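## Task

Plates can be told apart only by their ID labels, and one of the four may start reversed, with its labelled short end facing away. Put all four in rack S1 with M06 at the bottom, then M09, then M60, then M90 on top. M06 must lie flat on the rack floor and each later plate must sit fully nested in the one below. Every labelled short end must point to the rack's front, the side toward the viewer. The stack must stay in place without the robot holding it. Finish by releasing the last plate and moving the gripper away.

## Robot and tools

ROBOT. A single four-axis SCARA-type arm: a vertical lift, then shoulder, elbow and wrist yaw joints, ending in a two-finger parallel gripper that always stays level (it can yaw but never tilt). The controlled point, end_effector_position, is the centre between the two rubber pads, about 2 to 3 cm behind the fingertips. Fingers point along the gripper's +x axis and close along its y axis. Full open is 0.140 m; fully closed still leaves a 0.066 m gap.

FRAMES. Poses in results use the scene frame: origin on the table surface under the arm base, +z up, +y to the left when looking along +x. Motion offsets, however, are given in the gripper's own axes (x forward along the fingers, y across, z up).

execute_actions(actions). actions is a list of actions; each action is a list of 0 to 15 rows; each row is exactly 5 numbers in [-1, 1]: [dx, dy, dz, rz, opening]. There is one arm, so each row covers only it. Each row lasts one control step (1/30 s); an action always runs 15 steps (0.5 s), repeating its last row if shorter. dx, dy, dz, rz are offsets, not poses: they are measured from the gripper's measured pose at the start of that action (for a call's first action, the last pose reported in this scene), and every row in an action refers to that same start, not to the previous row. Scale: 1.0 equals 0.6 m for translations or 180 degrees for rz; positive rz rotates from +x toward +y. opening is absolute: +1 fully open, -1 closed; closing fully takes at least about 0.6 s. Each step the commanded pose is clipped to within 70 mm and 16 degrees of the measured pose, so large offsets need several actions. An empty list just returns state and images.

move(target, speed, blocking). target is one row of the same 5 numbers; its first four are offsets from the pose in the scene's most recent result that reports one, in gripper axes, same scale; the fifth is the absolute opening, applied when the move begins. speed is the path's top speed in m/s, 0.002 to 0.5 (default 0.25); yaw rate is capped at twice that value in rad/s. The straight-line path takes 0.5 to 10 s and is cut off at 10 s. It does not slow for obstacles; the hand can lag, stray or overshoot speed, mainly with the arm stretched out. Faster contact and targets set deeper past contact press harder. With blocking=false the call returns after 0.5 s while the arm continues; use wait(0) to check, and call wait or stop before any new execute_actions or move. The result adds a move: line with the outcome (done, off_target, moving, held, fault), the limits that acted (paced = pose clipped; held = a check blocked some steps, after which the arm may surge above speed) and the distance to target.

wait(seconds): 0 to 10 s, arm keeps its last command; returns early if a running move ends. stop(): brakes a running move (needs room if fast); fingers continue. zoom_image(camera, region): camera is one of cam_head_left, cam_head_right, cam_high, cam_low, cam_wrist (all 896x504); region is [x0, y0, x1, y1] pixels from top-left, at most 504 by 504. finished_scene(scene): ends the current scene, given its number; irreversible, and reports success.

RESULTS. The state line shows end_effector_position (m) and end_effector_quat_wxyz; printed position may err more at long reach. Joint positions lists lift (m, 0 to 0.550), shoulder (-2.000 to 2.000), elbow (-2.800 to 2.800), wrist yaw (-12.566 to 12.566) in rad, then pad gap (m). grip_measured is the finger opening on the command scale; readings may carry a constant offset near 1 mm. To hold something, command an opening below grip_measured: about 0.04 lower for a firm grip, less for a gentle one; pad force tops out near 18 N. Hand target is where the controller is currently driving. A pose unreachable line means a clearance check altered or blocked the command.

HAZARDS. Keep the elbow more than 0.4 rad away from 0 or the arm may fold and fault. Load limits: lift 52.8 N, shoulder 7.92 N m, elbow 3.96 N m, wrist yaw 1.32 N m, including held weight; reaching one halts the arm for 10 s and drops the rest of the call. Holding loads heats motors: MOTOR HOT appears from 85 °C, and at 100 °C an OVER-TEMPERATURE FAULT brakes the arm. Offsets start from the measured pose, so repeating a small offset into a rigid object does not push harder, but into something yielding it does. Set plates down gently: a few millimetres of drop is acceptable, longer falls are not. Never knock or place anything off the table. Avoid fast impacts and hard pushes. Loose items may occasionally be nudged by outside disturbances. To reverse a plate end for end, rest it on the raised nest RG and regrip it from the opposite end.

Each tool is called after "Emit:" by a JSON object that holds its "method" and its "body".

## Session

Emit:
{"method": "execute_actions", "body": {"actions": []}}

Scene clock: 0.00 s.
end_effector_position=(+0.3625, +0.3055, +0.3014) grip_measured=+0.98 end_effector_quat_wxyz=(+0.995, +0.000, +0.000, -0.102)
Joint positions: [ 0.296  0.644 -1.407  0.558  0.139]
Motor temperatures (°C, as the motors report them): [36 27 24 25]
Hand target: +0.362, +0.305, +0.301; +0.995, +0.000, +0.000, -0.102

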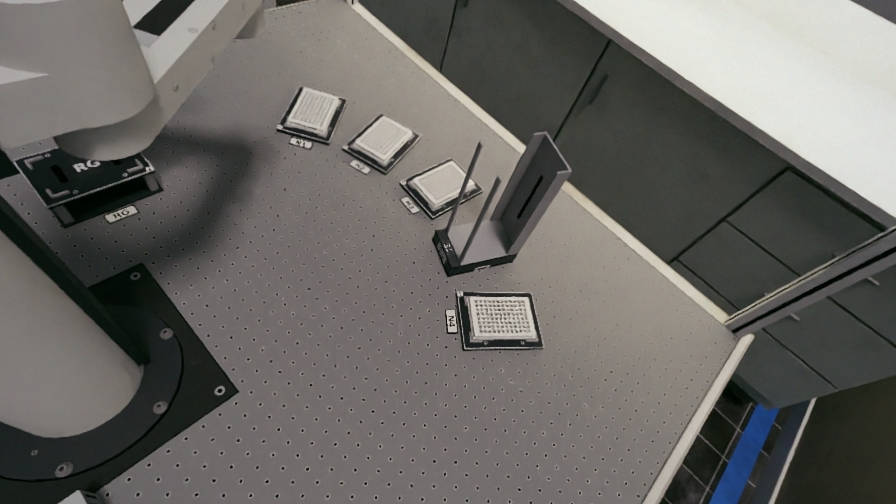

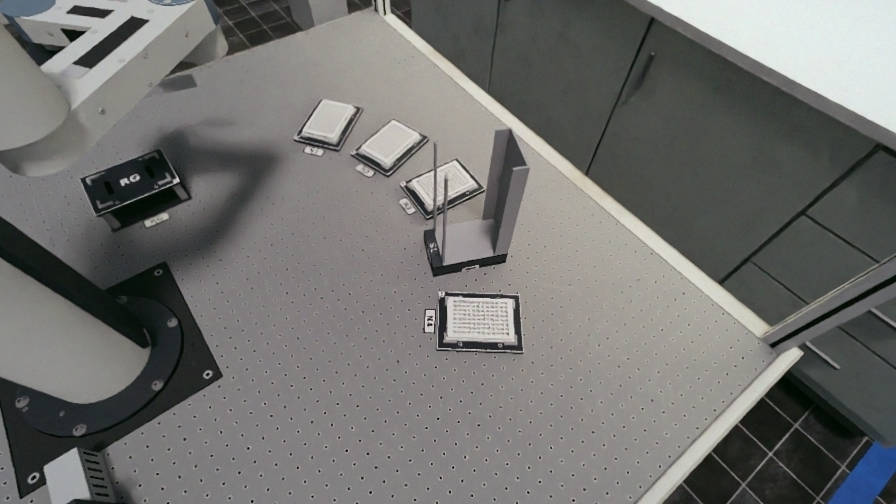

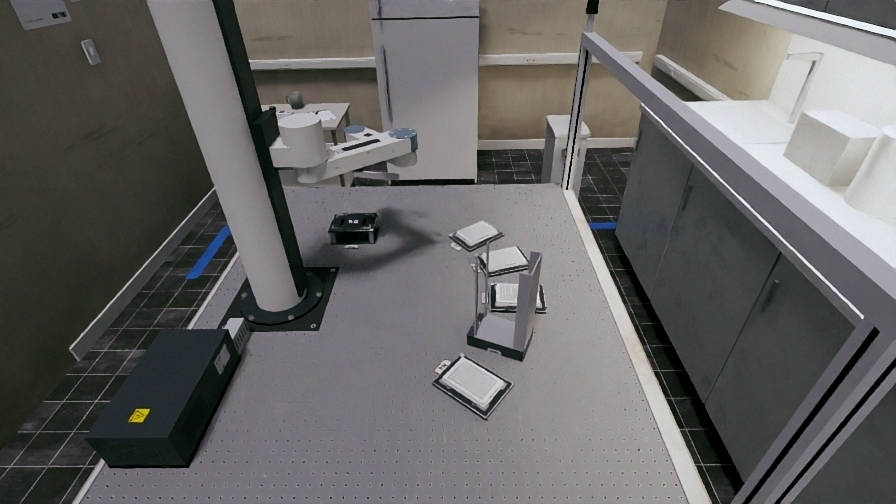

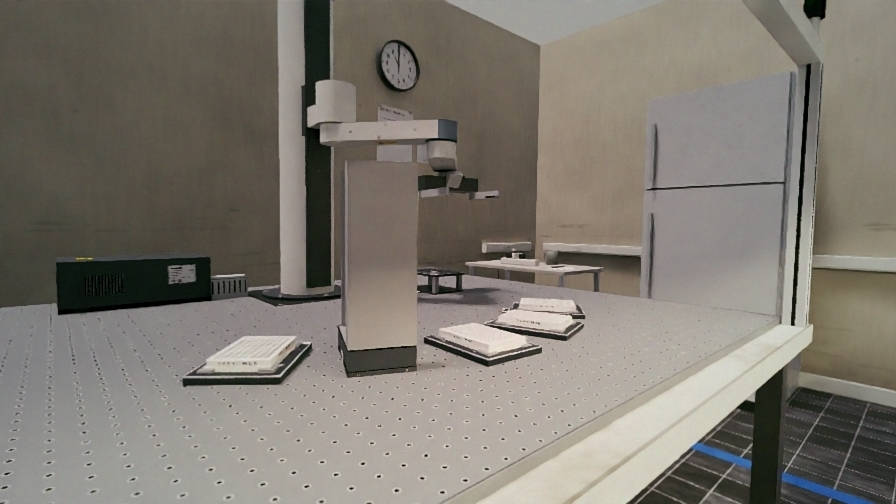

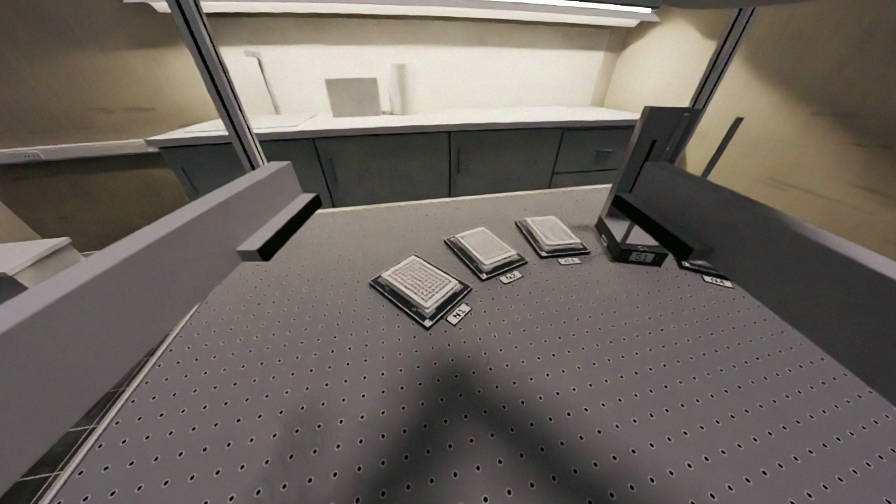

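Emit:
{"method": "zoom_image", "body": {"camera": "cam_low", "region": [170,320,330,400]}}

Emit:
{"method": "zoom_image", "body": {"camera": "cam_low", "region": [415,285,595,375]}}

Region (170, 320, 330, 400) of cam_low's 896x504 image, scaled by 3.150, with more detail than that image has.

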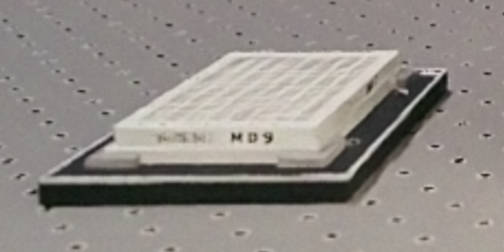

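Region (415, 285, 595, 375) of cam_low's 896x504 image, scaled by 2.800, with more detail than that image has.

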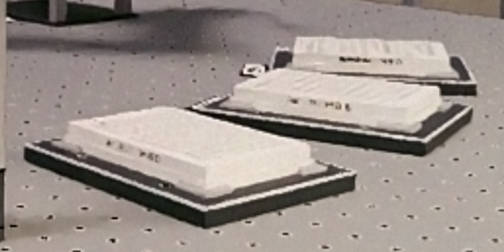

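Emit:
{"method": "move", "body": {"target": [0.4233,-0.2133,-0.415,0.1617,0.3], "speed": 0.45}}

Scene clock: 13.30 s.
end_effector_position=(+0.5847, +0.1281, +0.0524) grip_measured=+0.30 end_effector_quat_wxyz=(+0.989, +0.000, +0.000, +0.151)
Joint positions: [ 0.047 -0.566 -1.171  2.04   0.114]
Motor temperatures (°C, as the motors report them): [36 27 24 25]
Hand target: +0.585, +0.128, +0.052; +0.989, +0.000, +0.000, +0.151
Off the commanded pose: 0.001 m, 0 deg.
move: done; limits=paced

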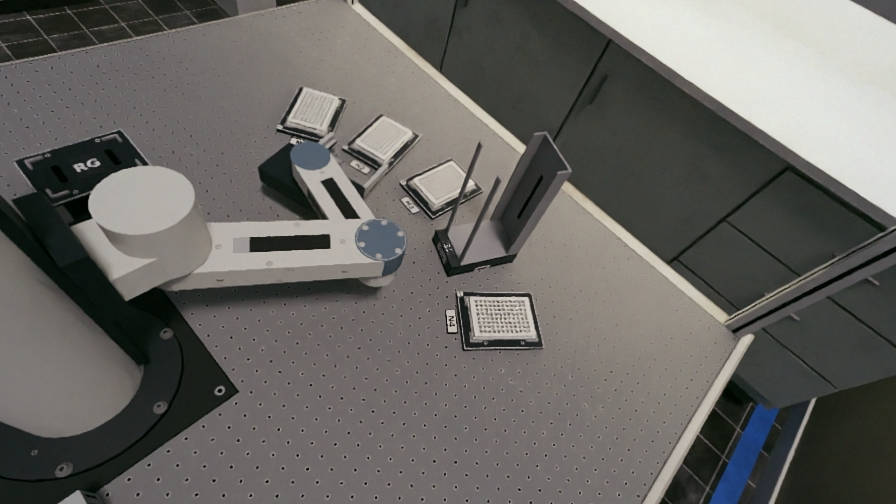

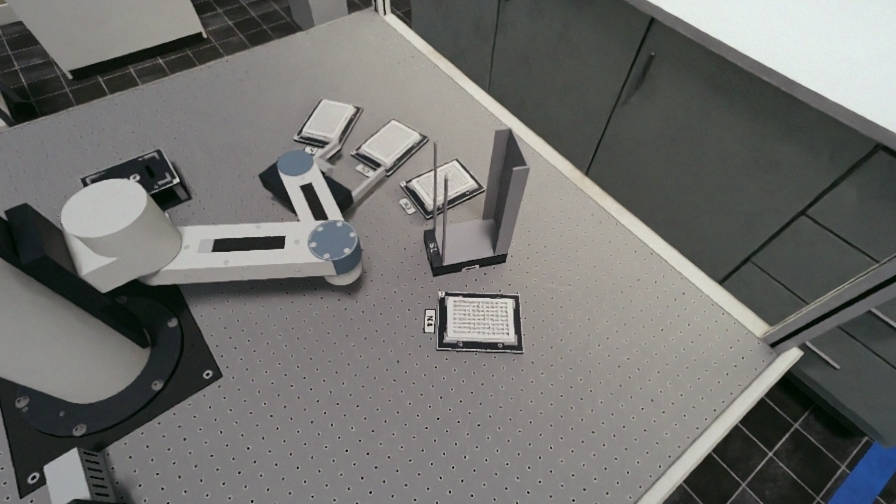

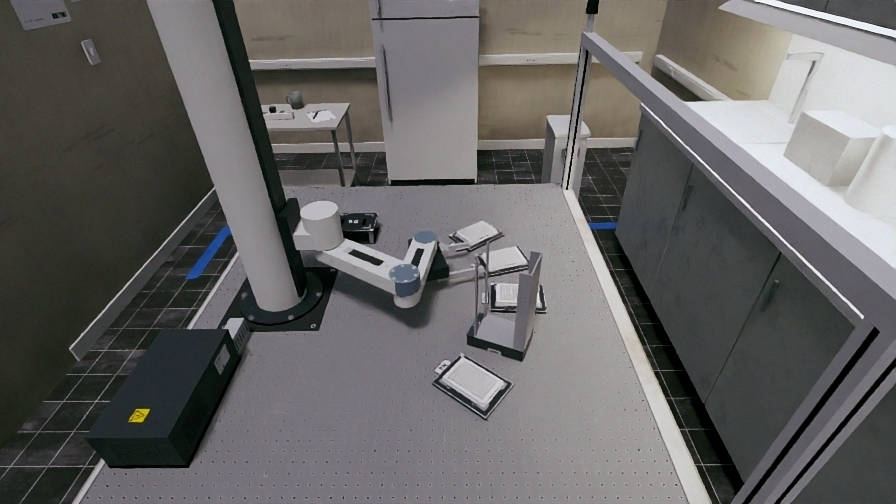

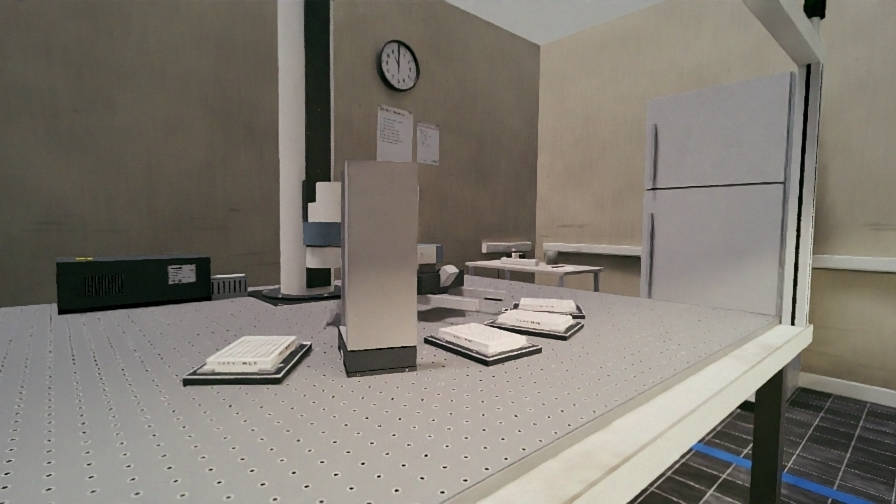

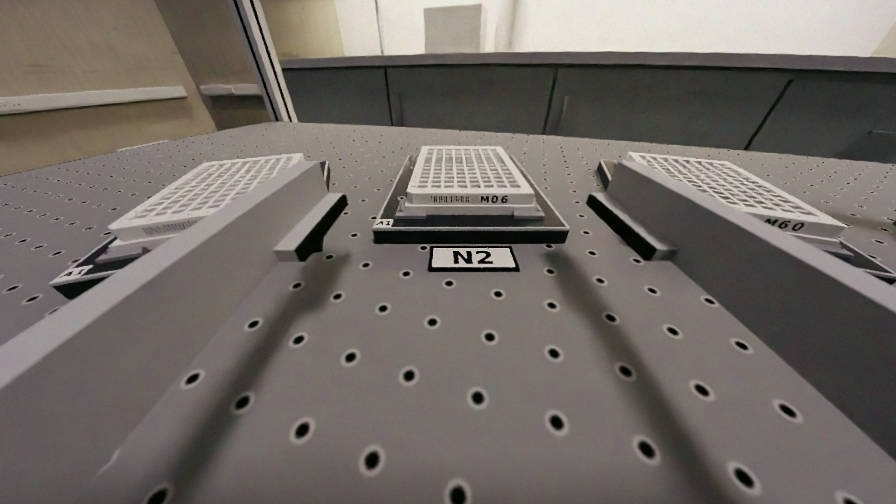

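Emit:
{"method": "move", "body": {"target": [0.21,-0.0085,-0.009,0,0.0], "speed": 0.3}}

Scene clock: 19.80 s.
end_effector_position=(+0.7066, +0.1607, +0.0470) grip_measured=+0.00 end_effector_quat_wxyz=(+0.989, +0.000, +0.000, +0.151)
Joint positions: [ 0.042 -0.299 -1.846  2.447  0.103]
Motor temperatures (°C, as the motors report them): [36 27 24 25]
Hand target: +0.707, +0.161, +0.047; +0.989, +0.000, +0.000, +0.151
Off the commanded pose: 0.000 m, 0 deg.
move: done

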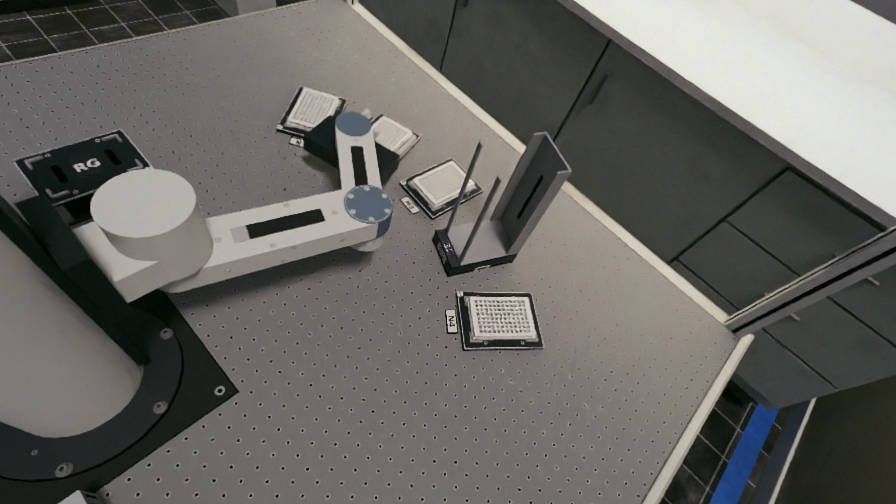

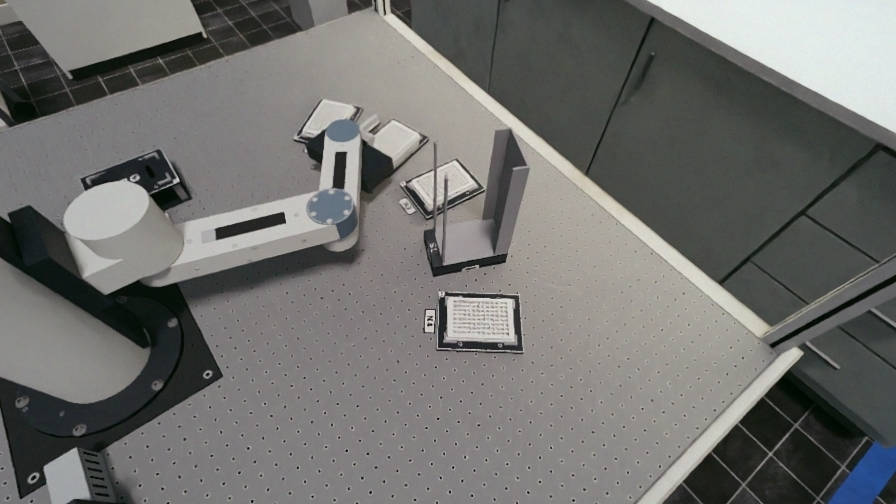

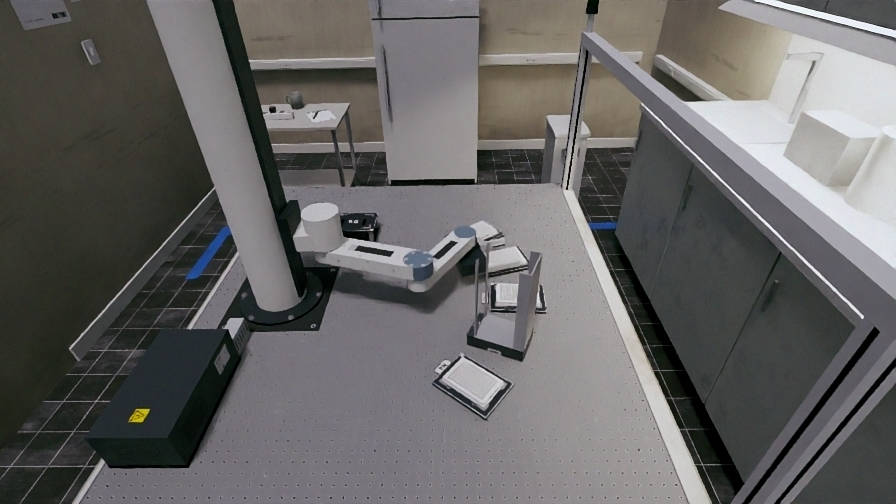

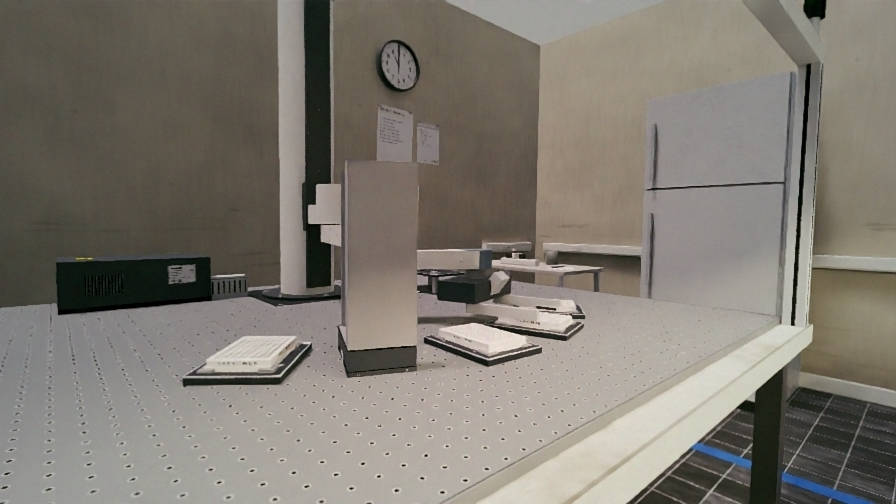

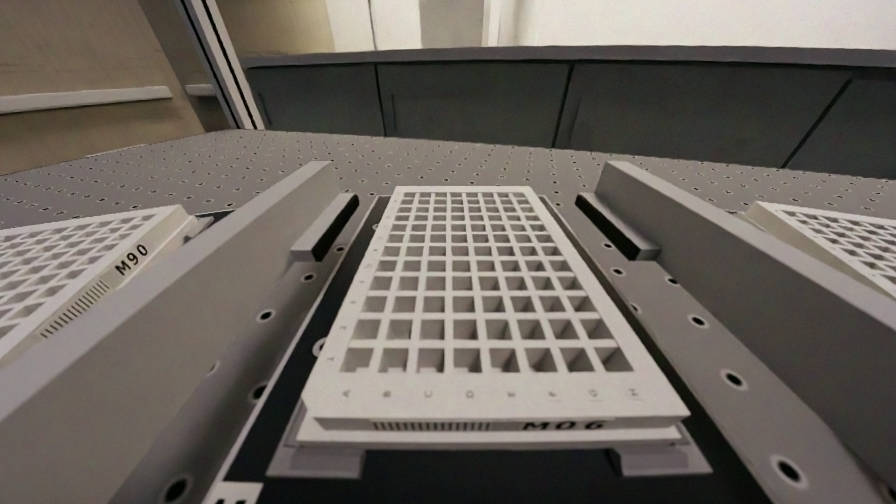

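Emit:
{"method": "move", "body": {"target": [0.0046,0.0003,-0.0317,0,-0.2], "speed": 0.06}}

Scene clock: 24.20 s.
end_effector_position=(+0.7092, +0.1615, +0.0279) grip_measured=-0.20 end_effector_quat_wxyz=(+0.989, +0.000, +0.000, +0.150)
Joint positions: [ 0.023 -0.291 -1.864  2.456  0.096]
Motor temperatures (°C, as the motors report them): [36 27 24 25]
Hand target: +0.709, +0.162, +0.028; +0.989, +0.000, +0.000, +0.151
Off the commanded pose: 0.000 m, 0 deg.
move: done

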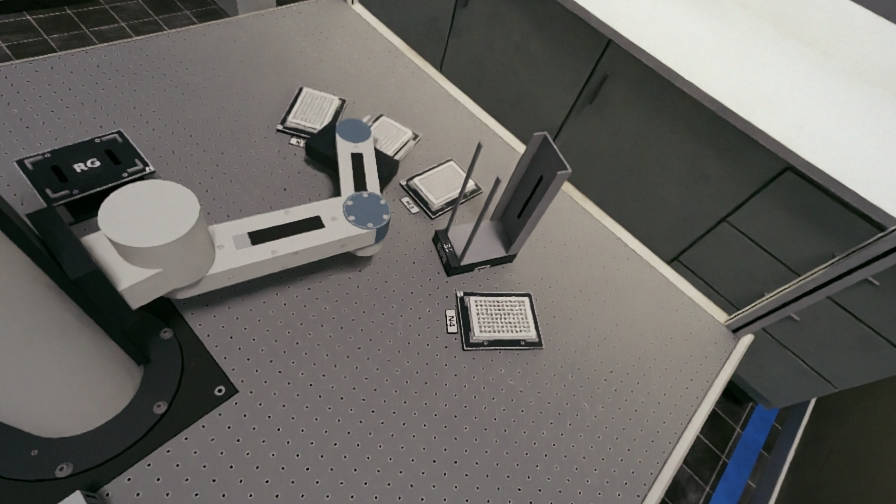

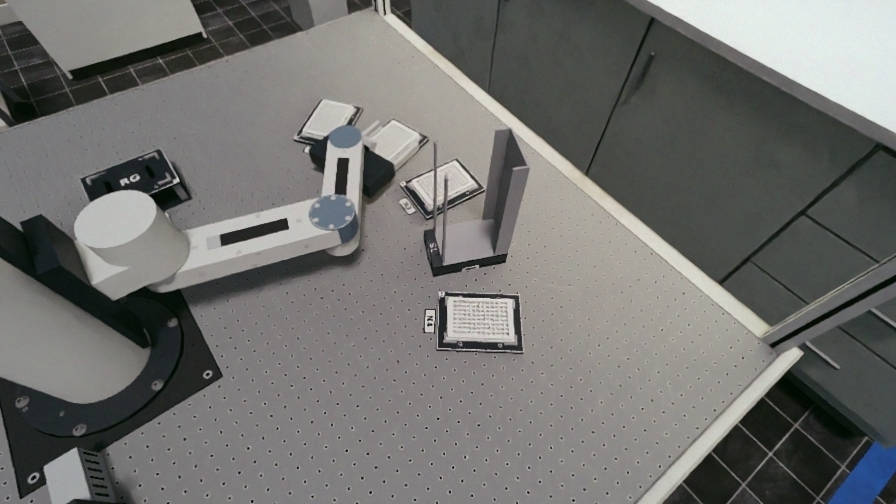

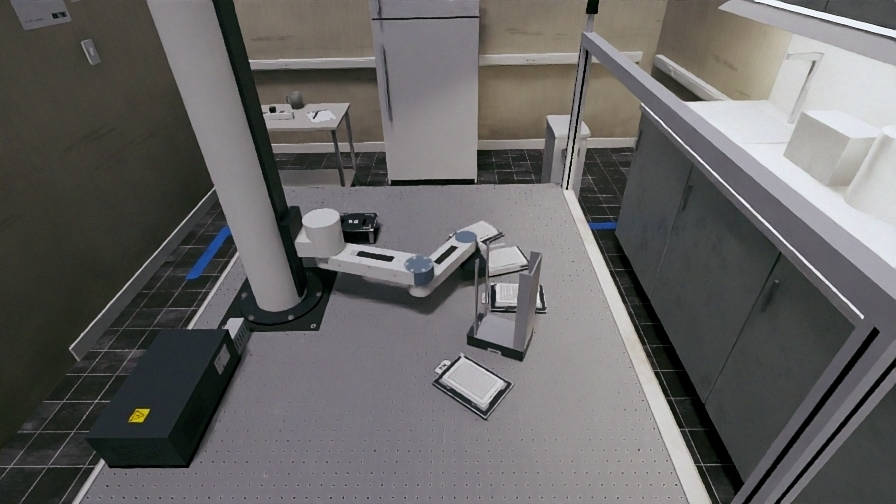

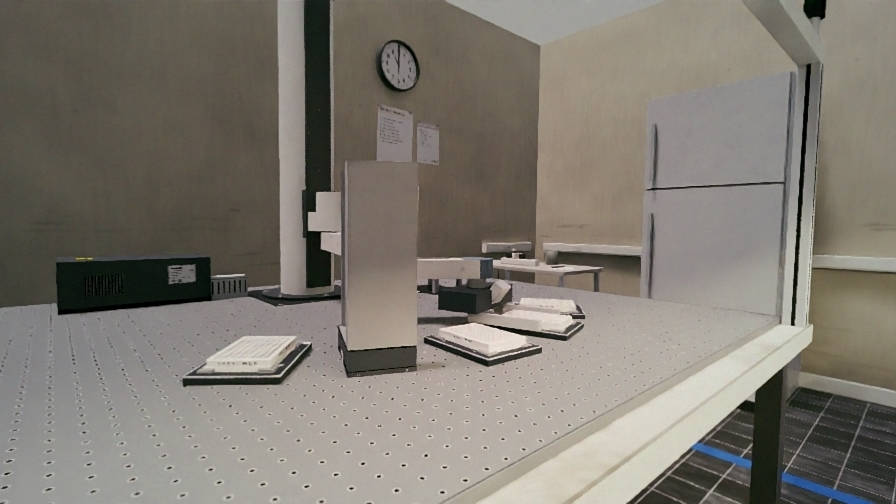

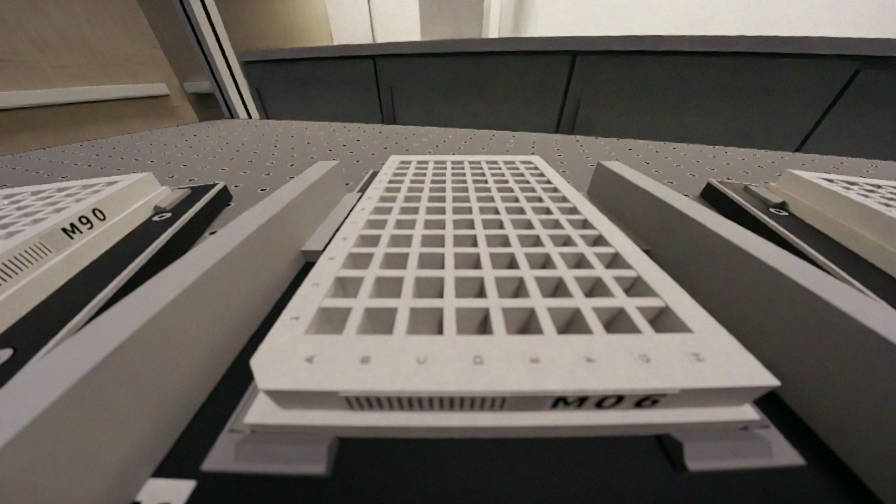

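Emit:
{"method": "execute_actions", "body": {"actions": [[[0,0,0,0,-0.3],[0,0,0,0,-0.36],[0,0,0,0,-0.4],[0,0,0,0,-0.43],[0,0,0,0,-0.46],[0,0,0,0,-0.48],[0,0,0,0,-0.5],[0,0,0,0,-0.52],[0,0,0,0,-0.55]],[[0,0,0.002,0,-0.55],[0,0,0.004,0,-0.55],[0,0,0.007,0,-0.55],[0,0,0.01,0,-0.55],[0,0,0.014,0,-0.55],[0,0,0.018,0,-0.55],[0,0,0.022,0,-0.55],[0,0,0.026,0,-0.55],[0,0,0.03,0,-0.55]]]}}

Emit:
{"method": "move", "body": {"target": [-0.055,-0.2,0.466,-0.096,-0.55], "speed": 0.4}}

Scene clock: 37.80 s.
end_effector_position=(+0.7092, +0.1615, +0.0460) grip_measured=-0.50 end_effector_quat_wxyz=(+0.989, +0.000, +0.000, +0.150)
Joint positions: [ 0.041 -0.291 -1.864  2.456  0.085]
Motor temperatures (°C, as the motors report them): [36 27 24 25]
Hand target: +0.709, +0.162, +0.046; +0.989, +0.000, +0.000, +0.150
Off the commanded pose: 0.000 m, 0 deg.

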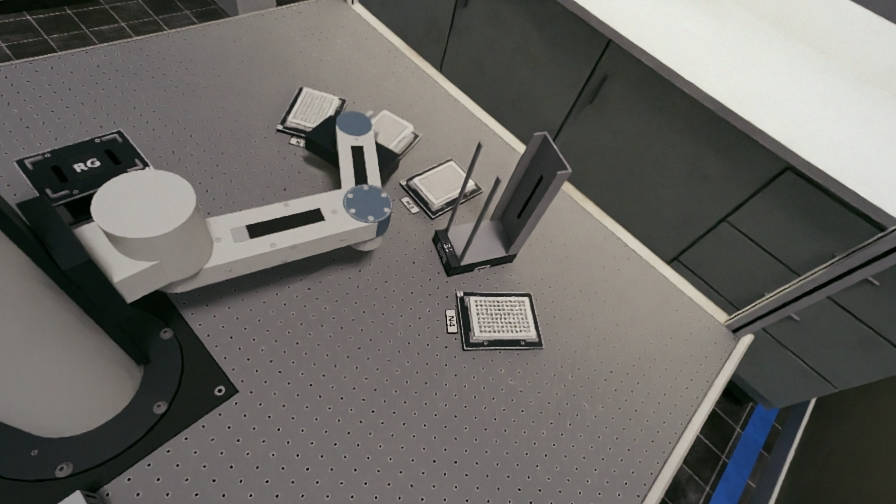

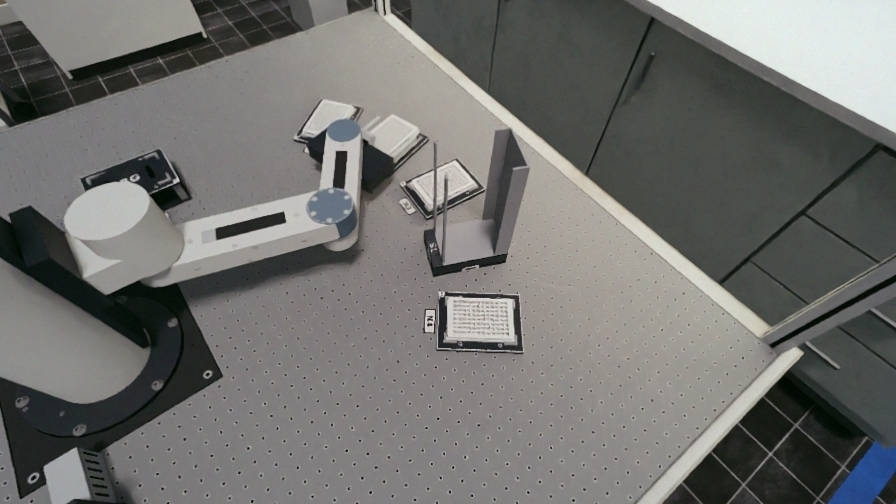

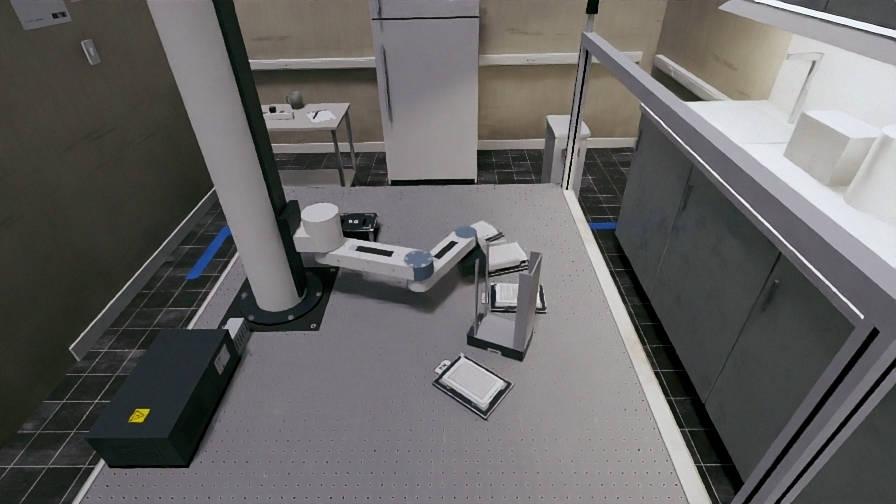

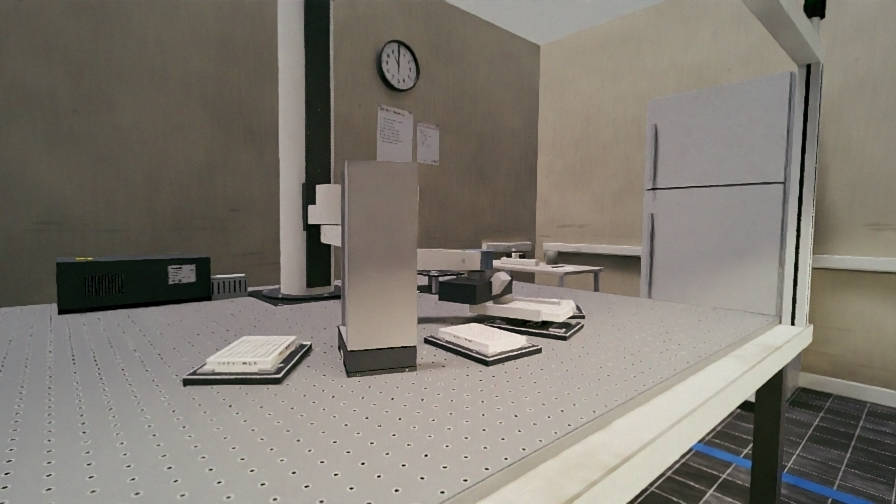

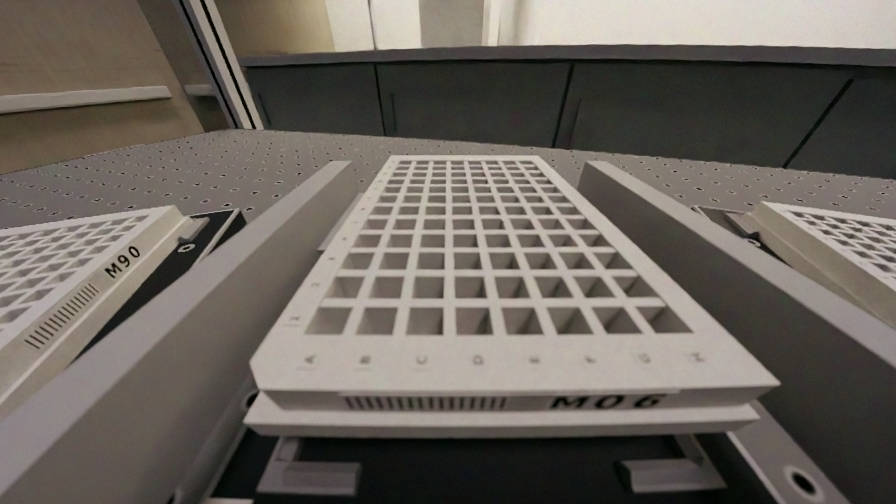

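Scene clock: 39.10 s.
end_effector_position=(+0.7133, +0.0370, +0.3256) grip_measured=-0.50 end_effector_quat_wxyz=(+1.000, +0.000, +0.000, -0.000)
Joint positions: [ 0.321 -0.539 -1.75   2.289  0.085]
Motor temperatures (°C, as the motors report them): [36 27 24 25]
Hand target: +0.713, +0.037, +0.326; +1.000, +0.000, +0.000, +0.000
Off the commanded pose: 0.000 m, 0 deg.
move: done

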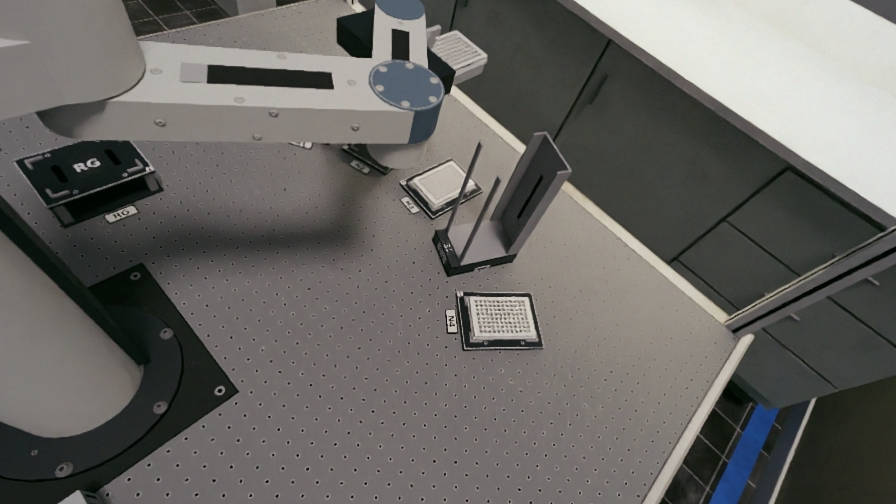

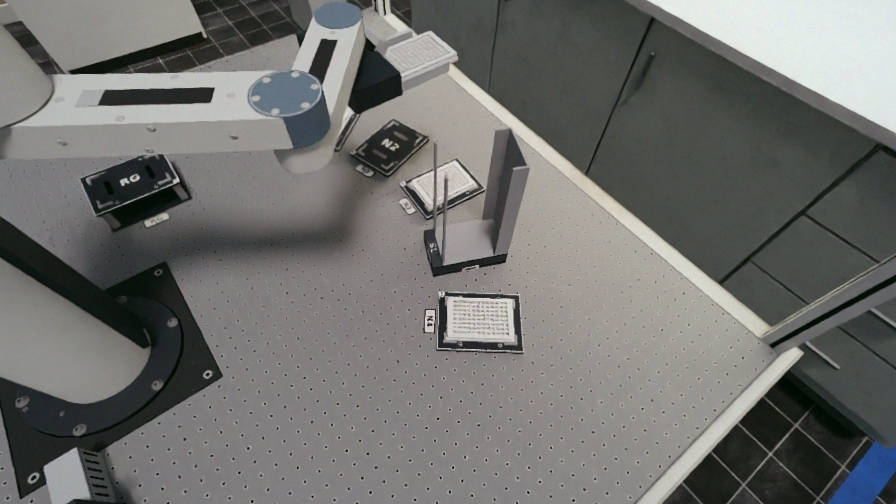

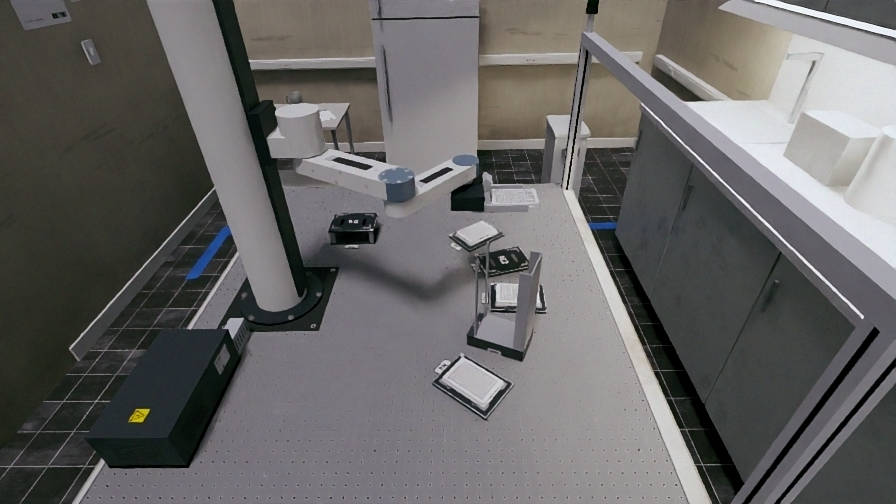

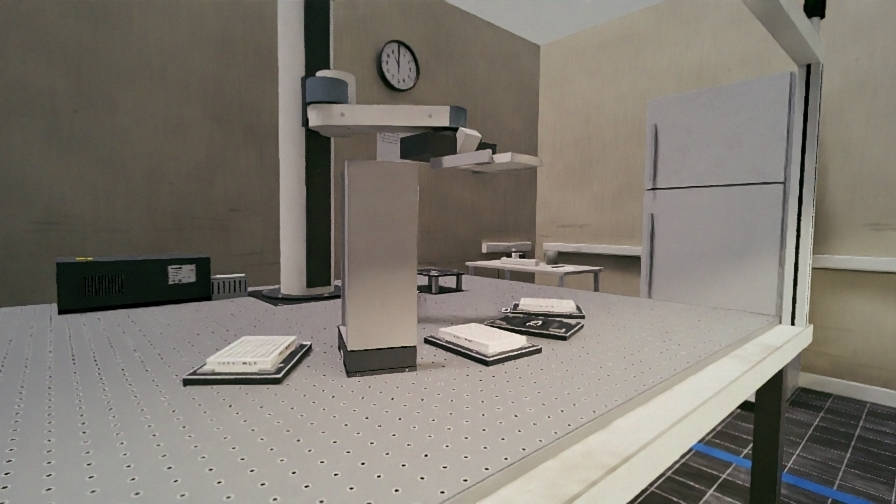

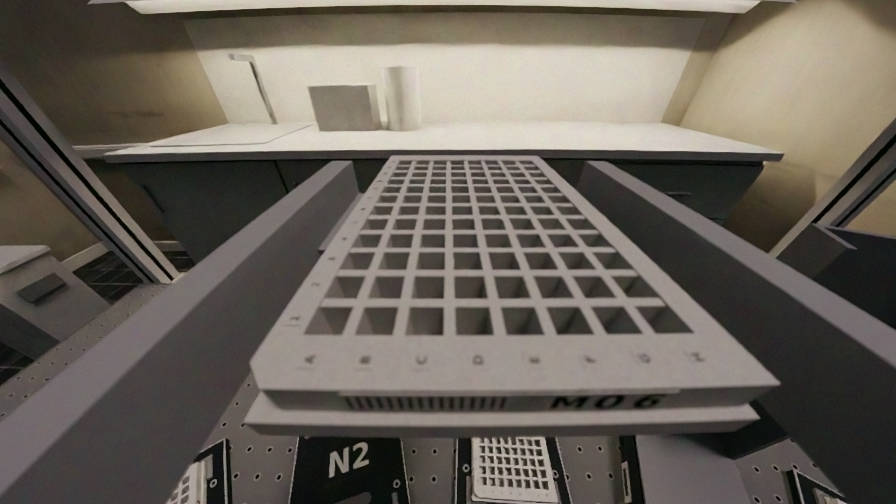

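Emit:
{"method": "move", "body": {"target": [-0.039,-0.383,-0.012,-0.114,-0.55], "speed": 0.35}}

Emit:
{"method": "zoom_image", "body": {"camera": "cam_low", "region": [310,120,450,190]}}

Scene clock: 45.47 s.
end_effector_position=(+0.6895, -0.1930, +0.3184) grip_measured=-0.50 end_effector_quat_wxyz=(+0.984, +0.000, +0.000, -0.179)
Joint positions: [ 0.313 -0.965 -1.809  2.415  0.085]
Motor temperatures (°C, as the motors report them): [36 28 24 25]
Hand target: +0.690, -0.193, +0.318; +0.984, +0.000, +0.000, -0.178
Off the commanded pose: 0.000 m, 0 deg.
move: done

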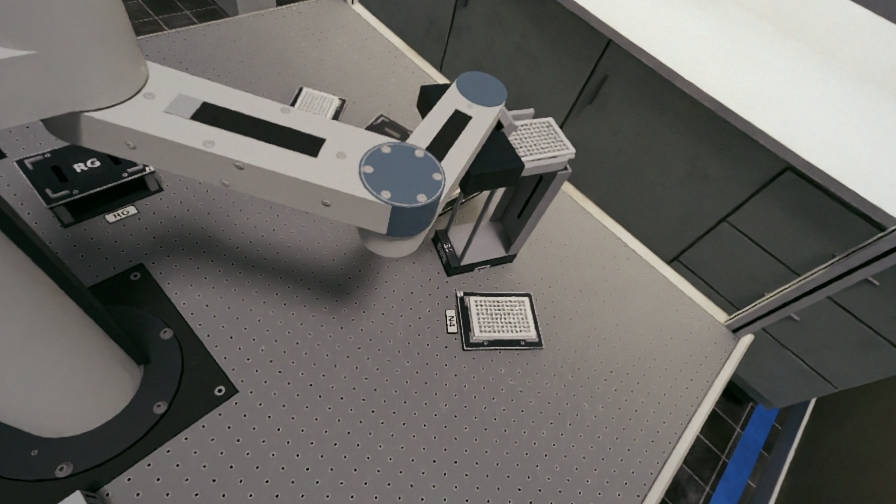

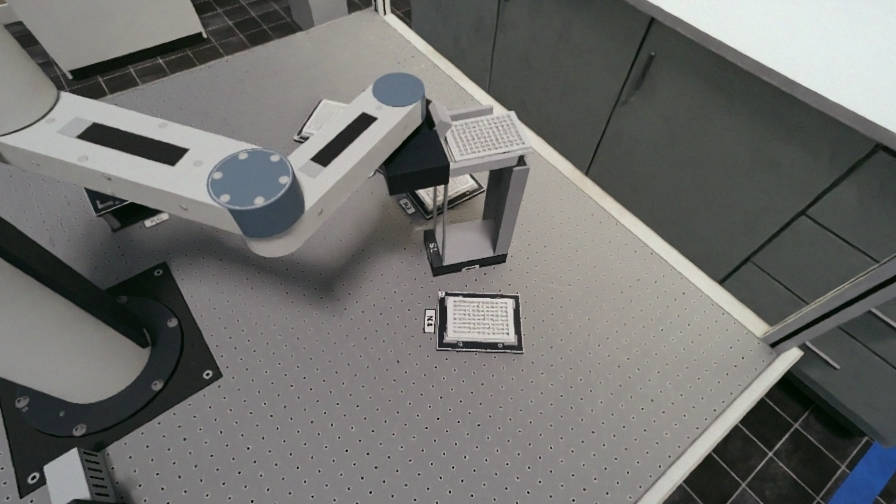

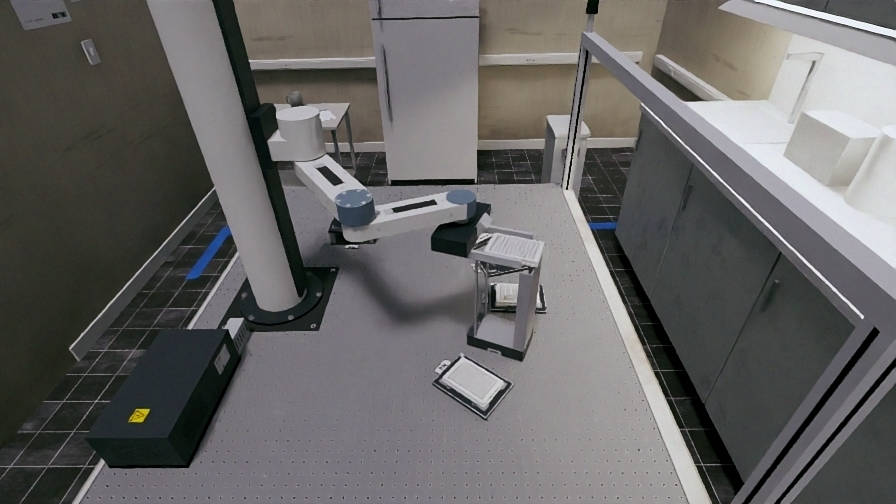

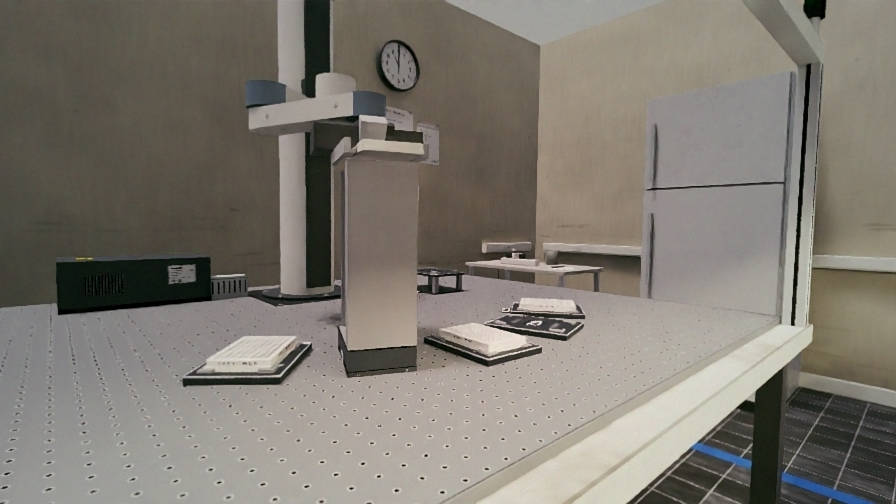

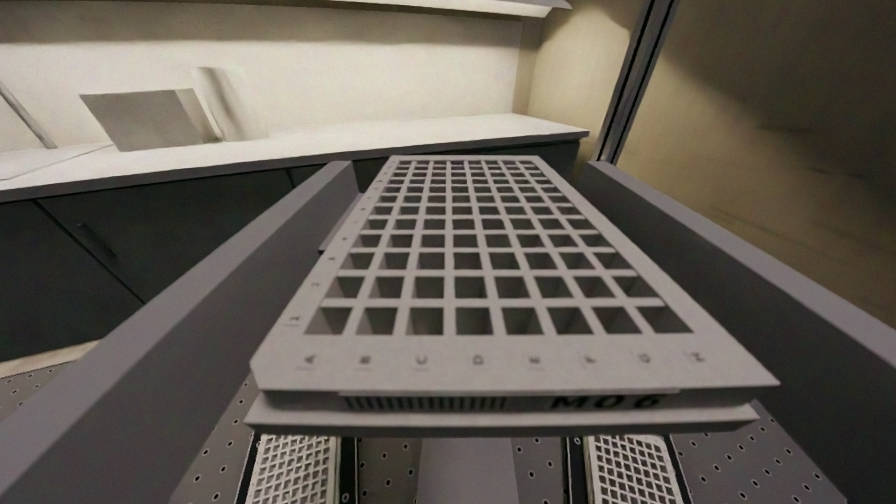

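Region (310, 120, 450, 190) of cam_low's 896x504 image, scaled by 3.600, with more detail than that image has.

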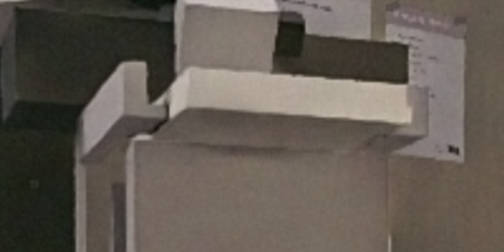

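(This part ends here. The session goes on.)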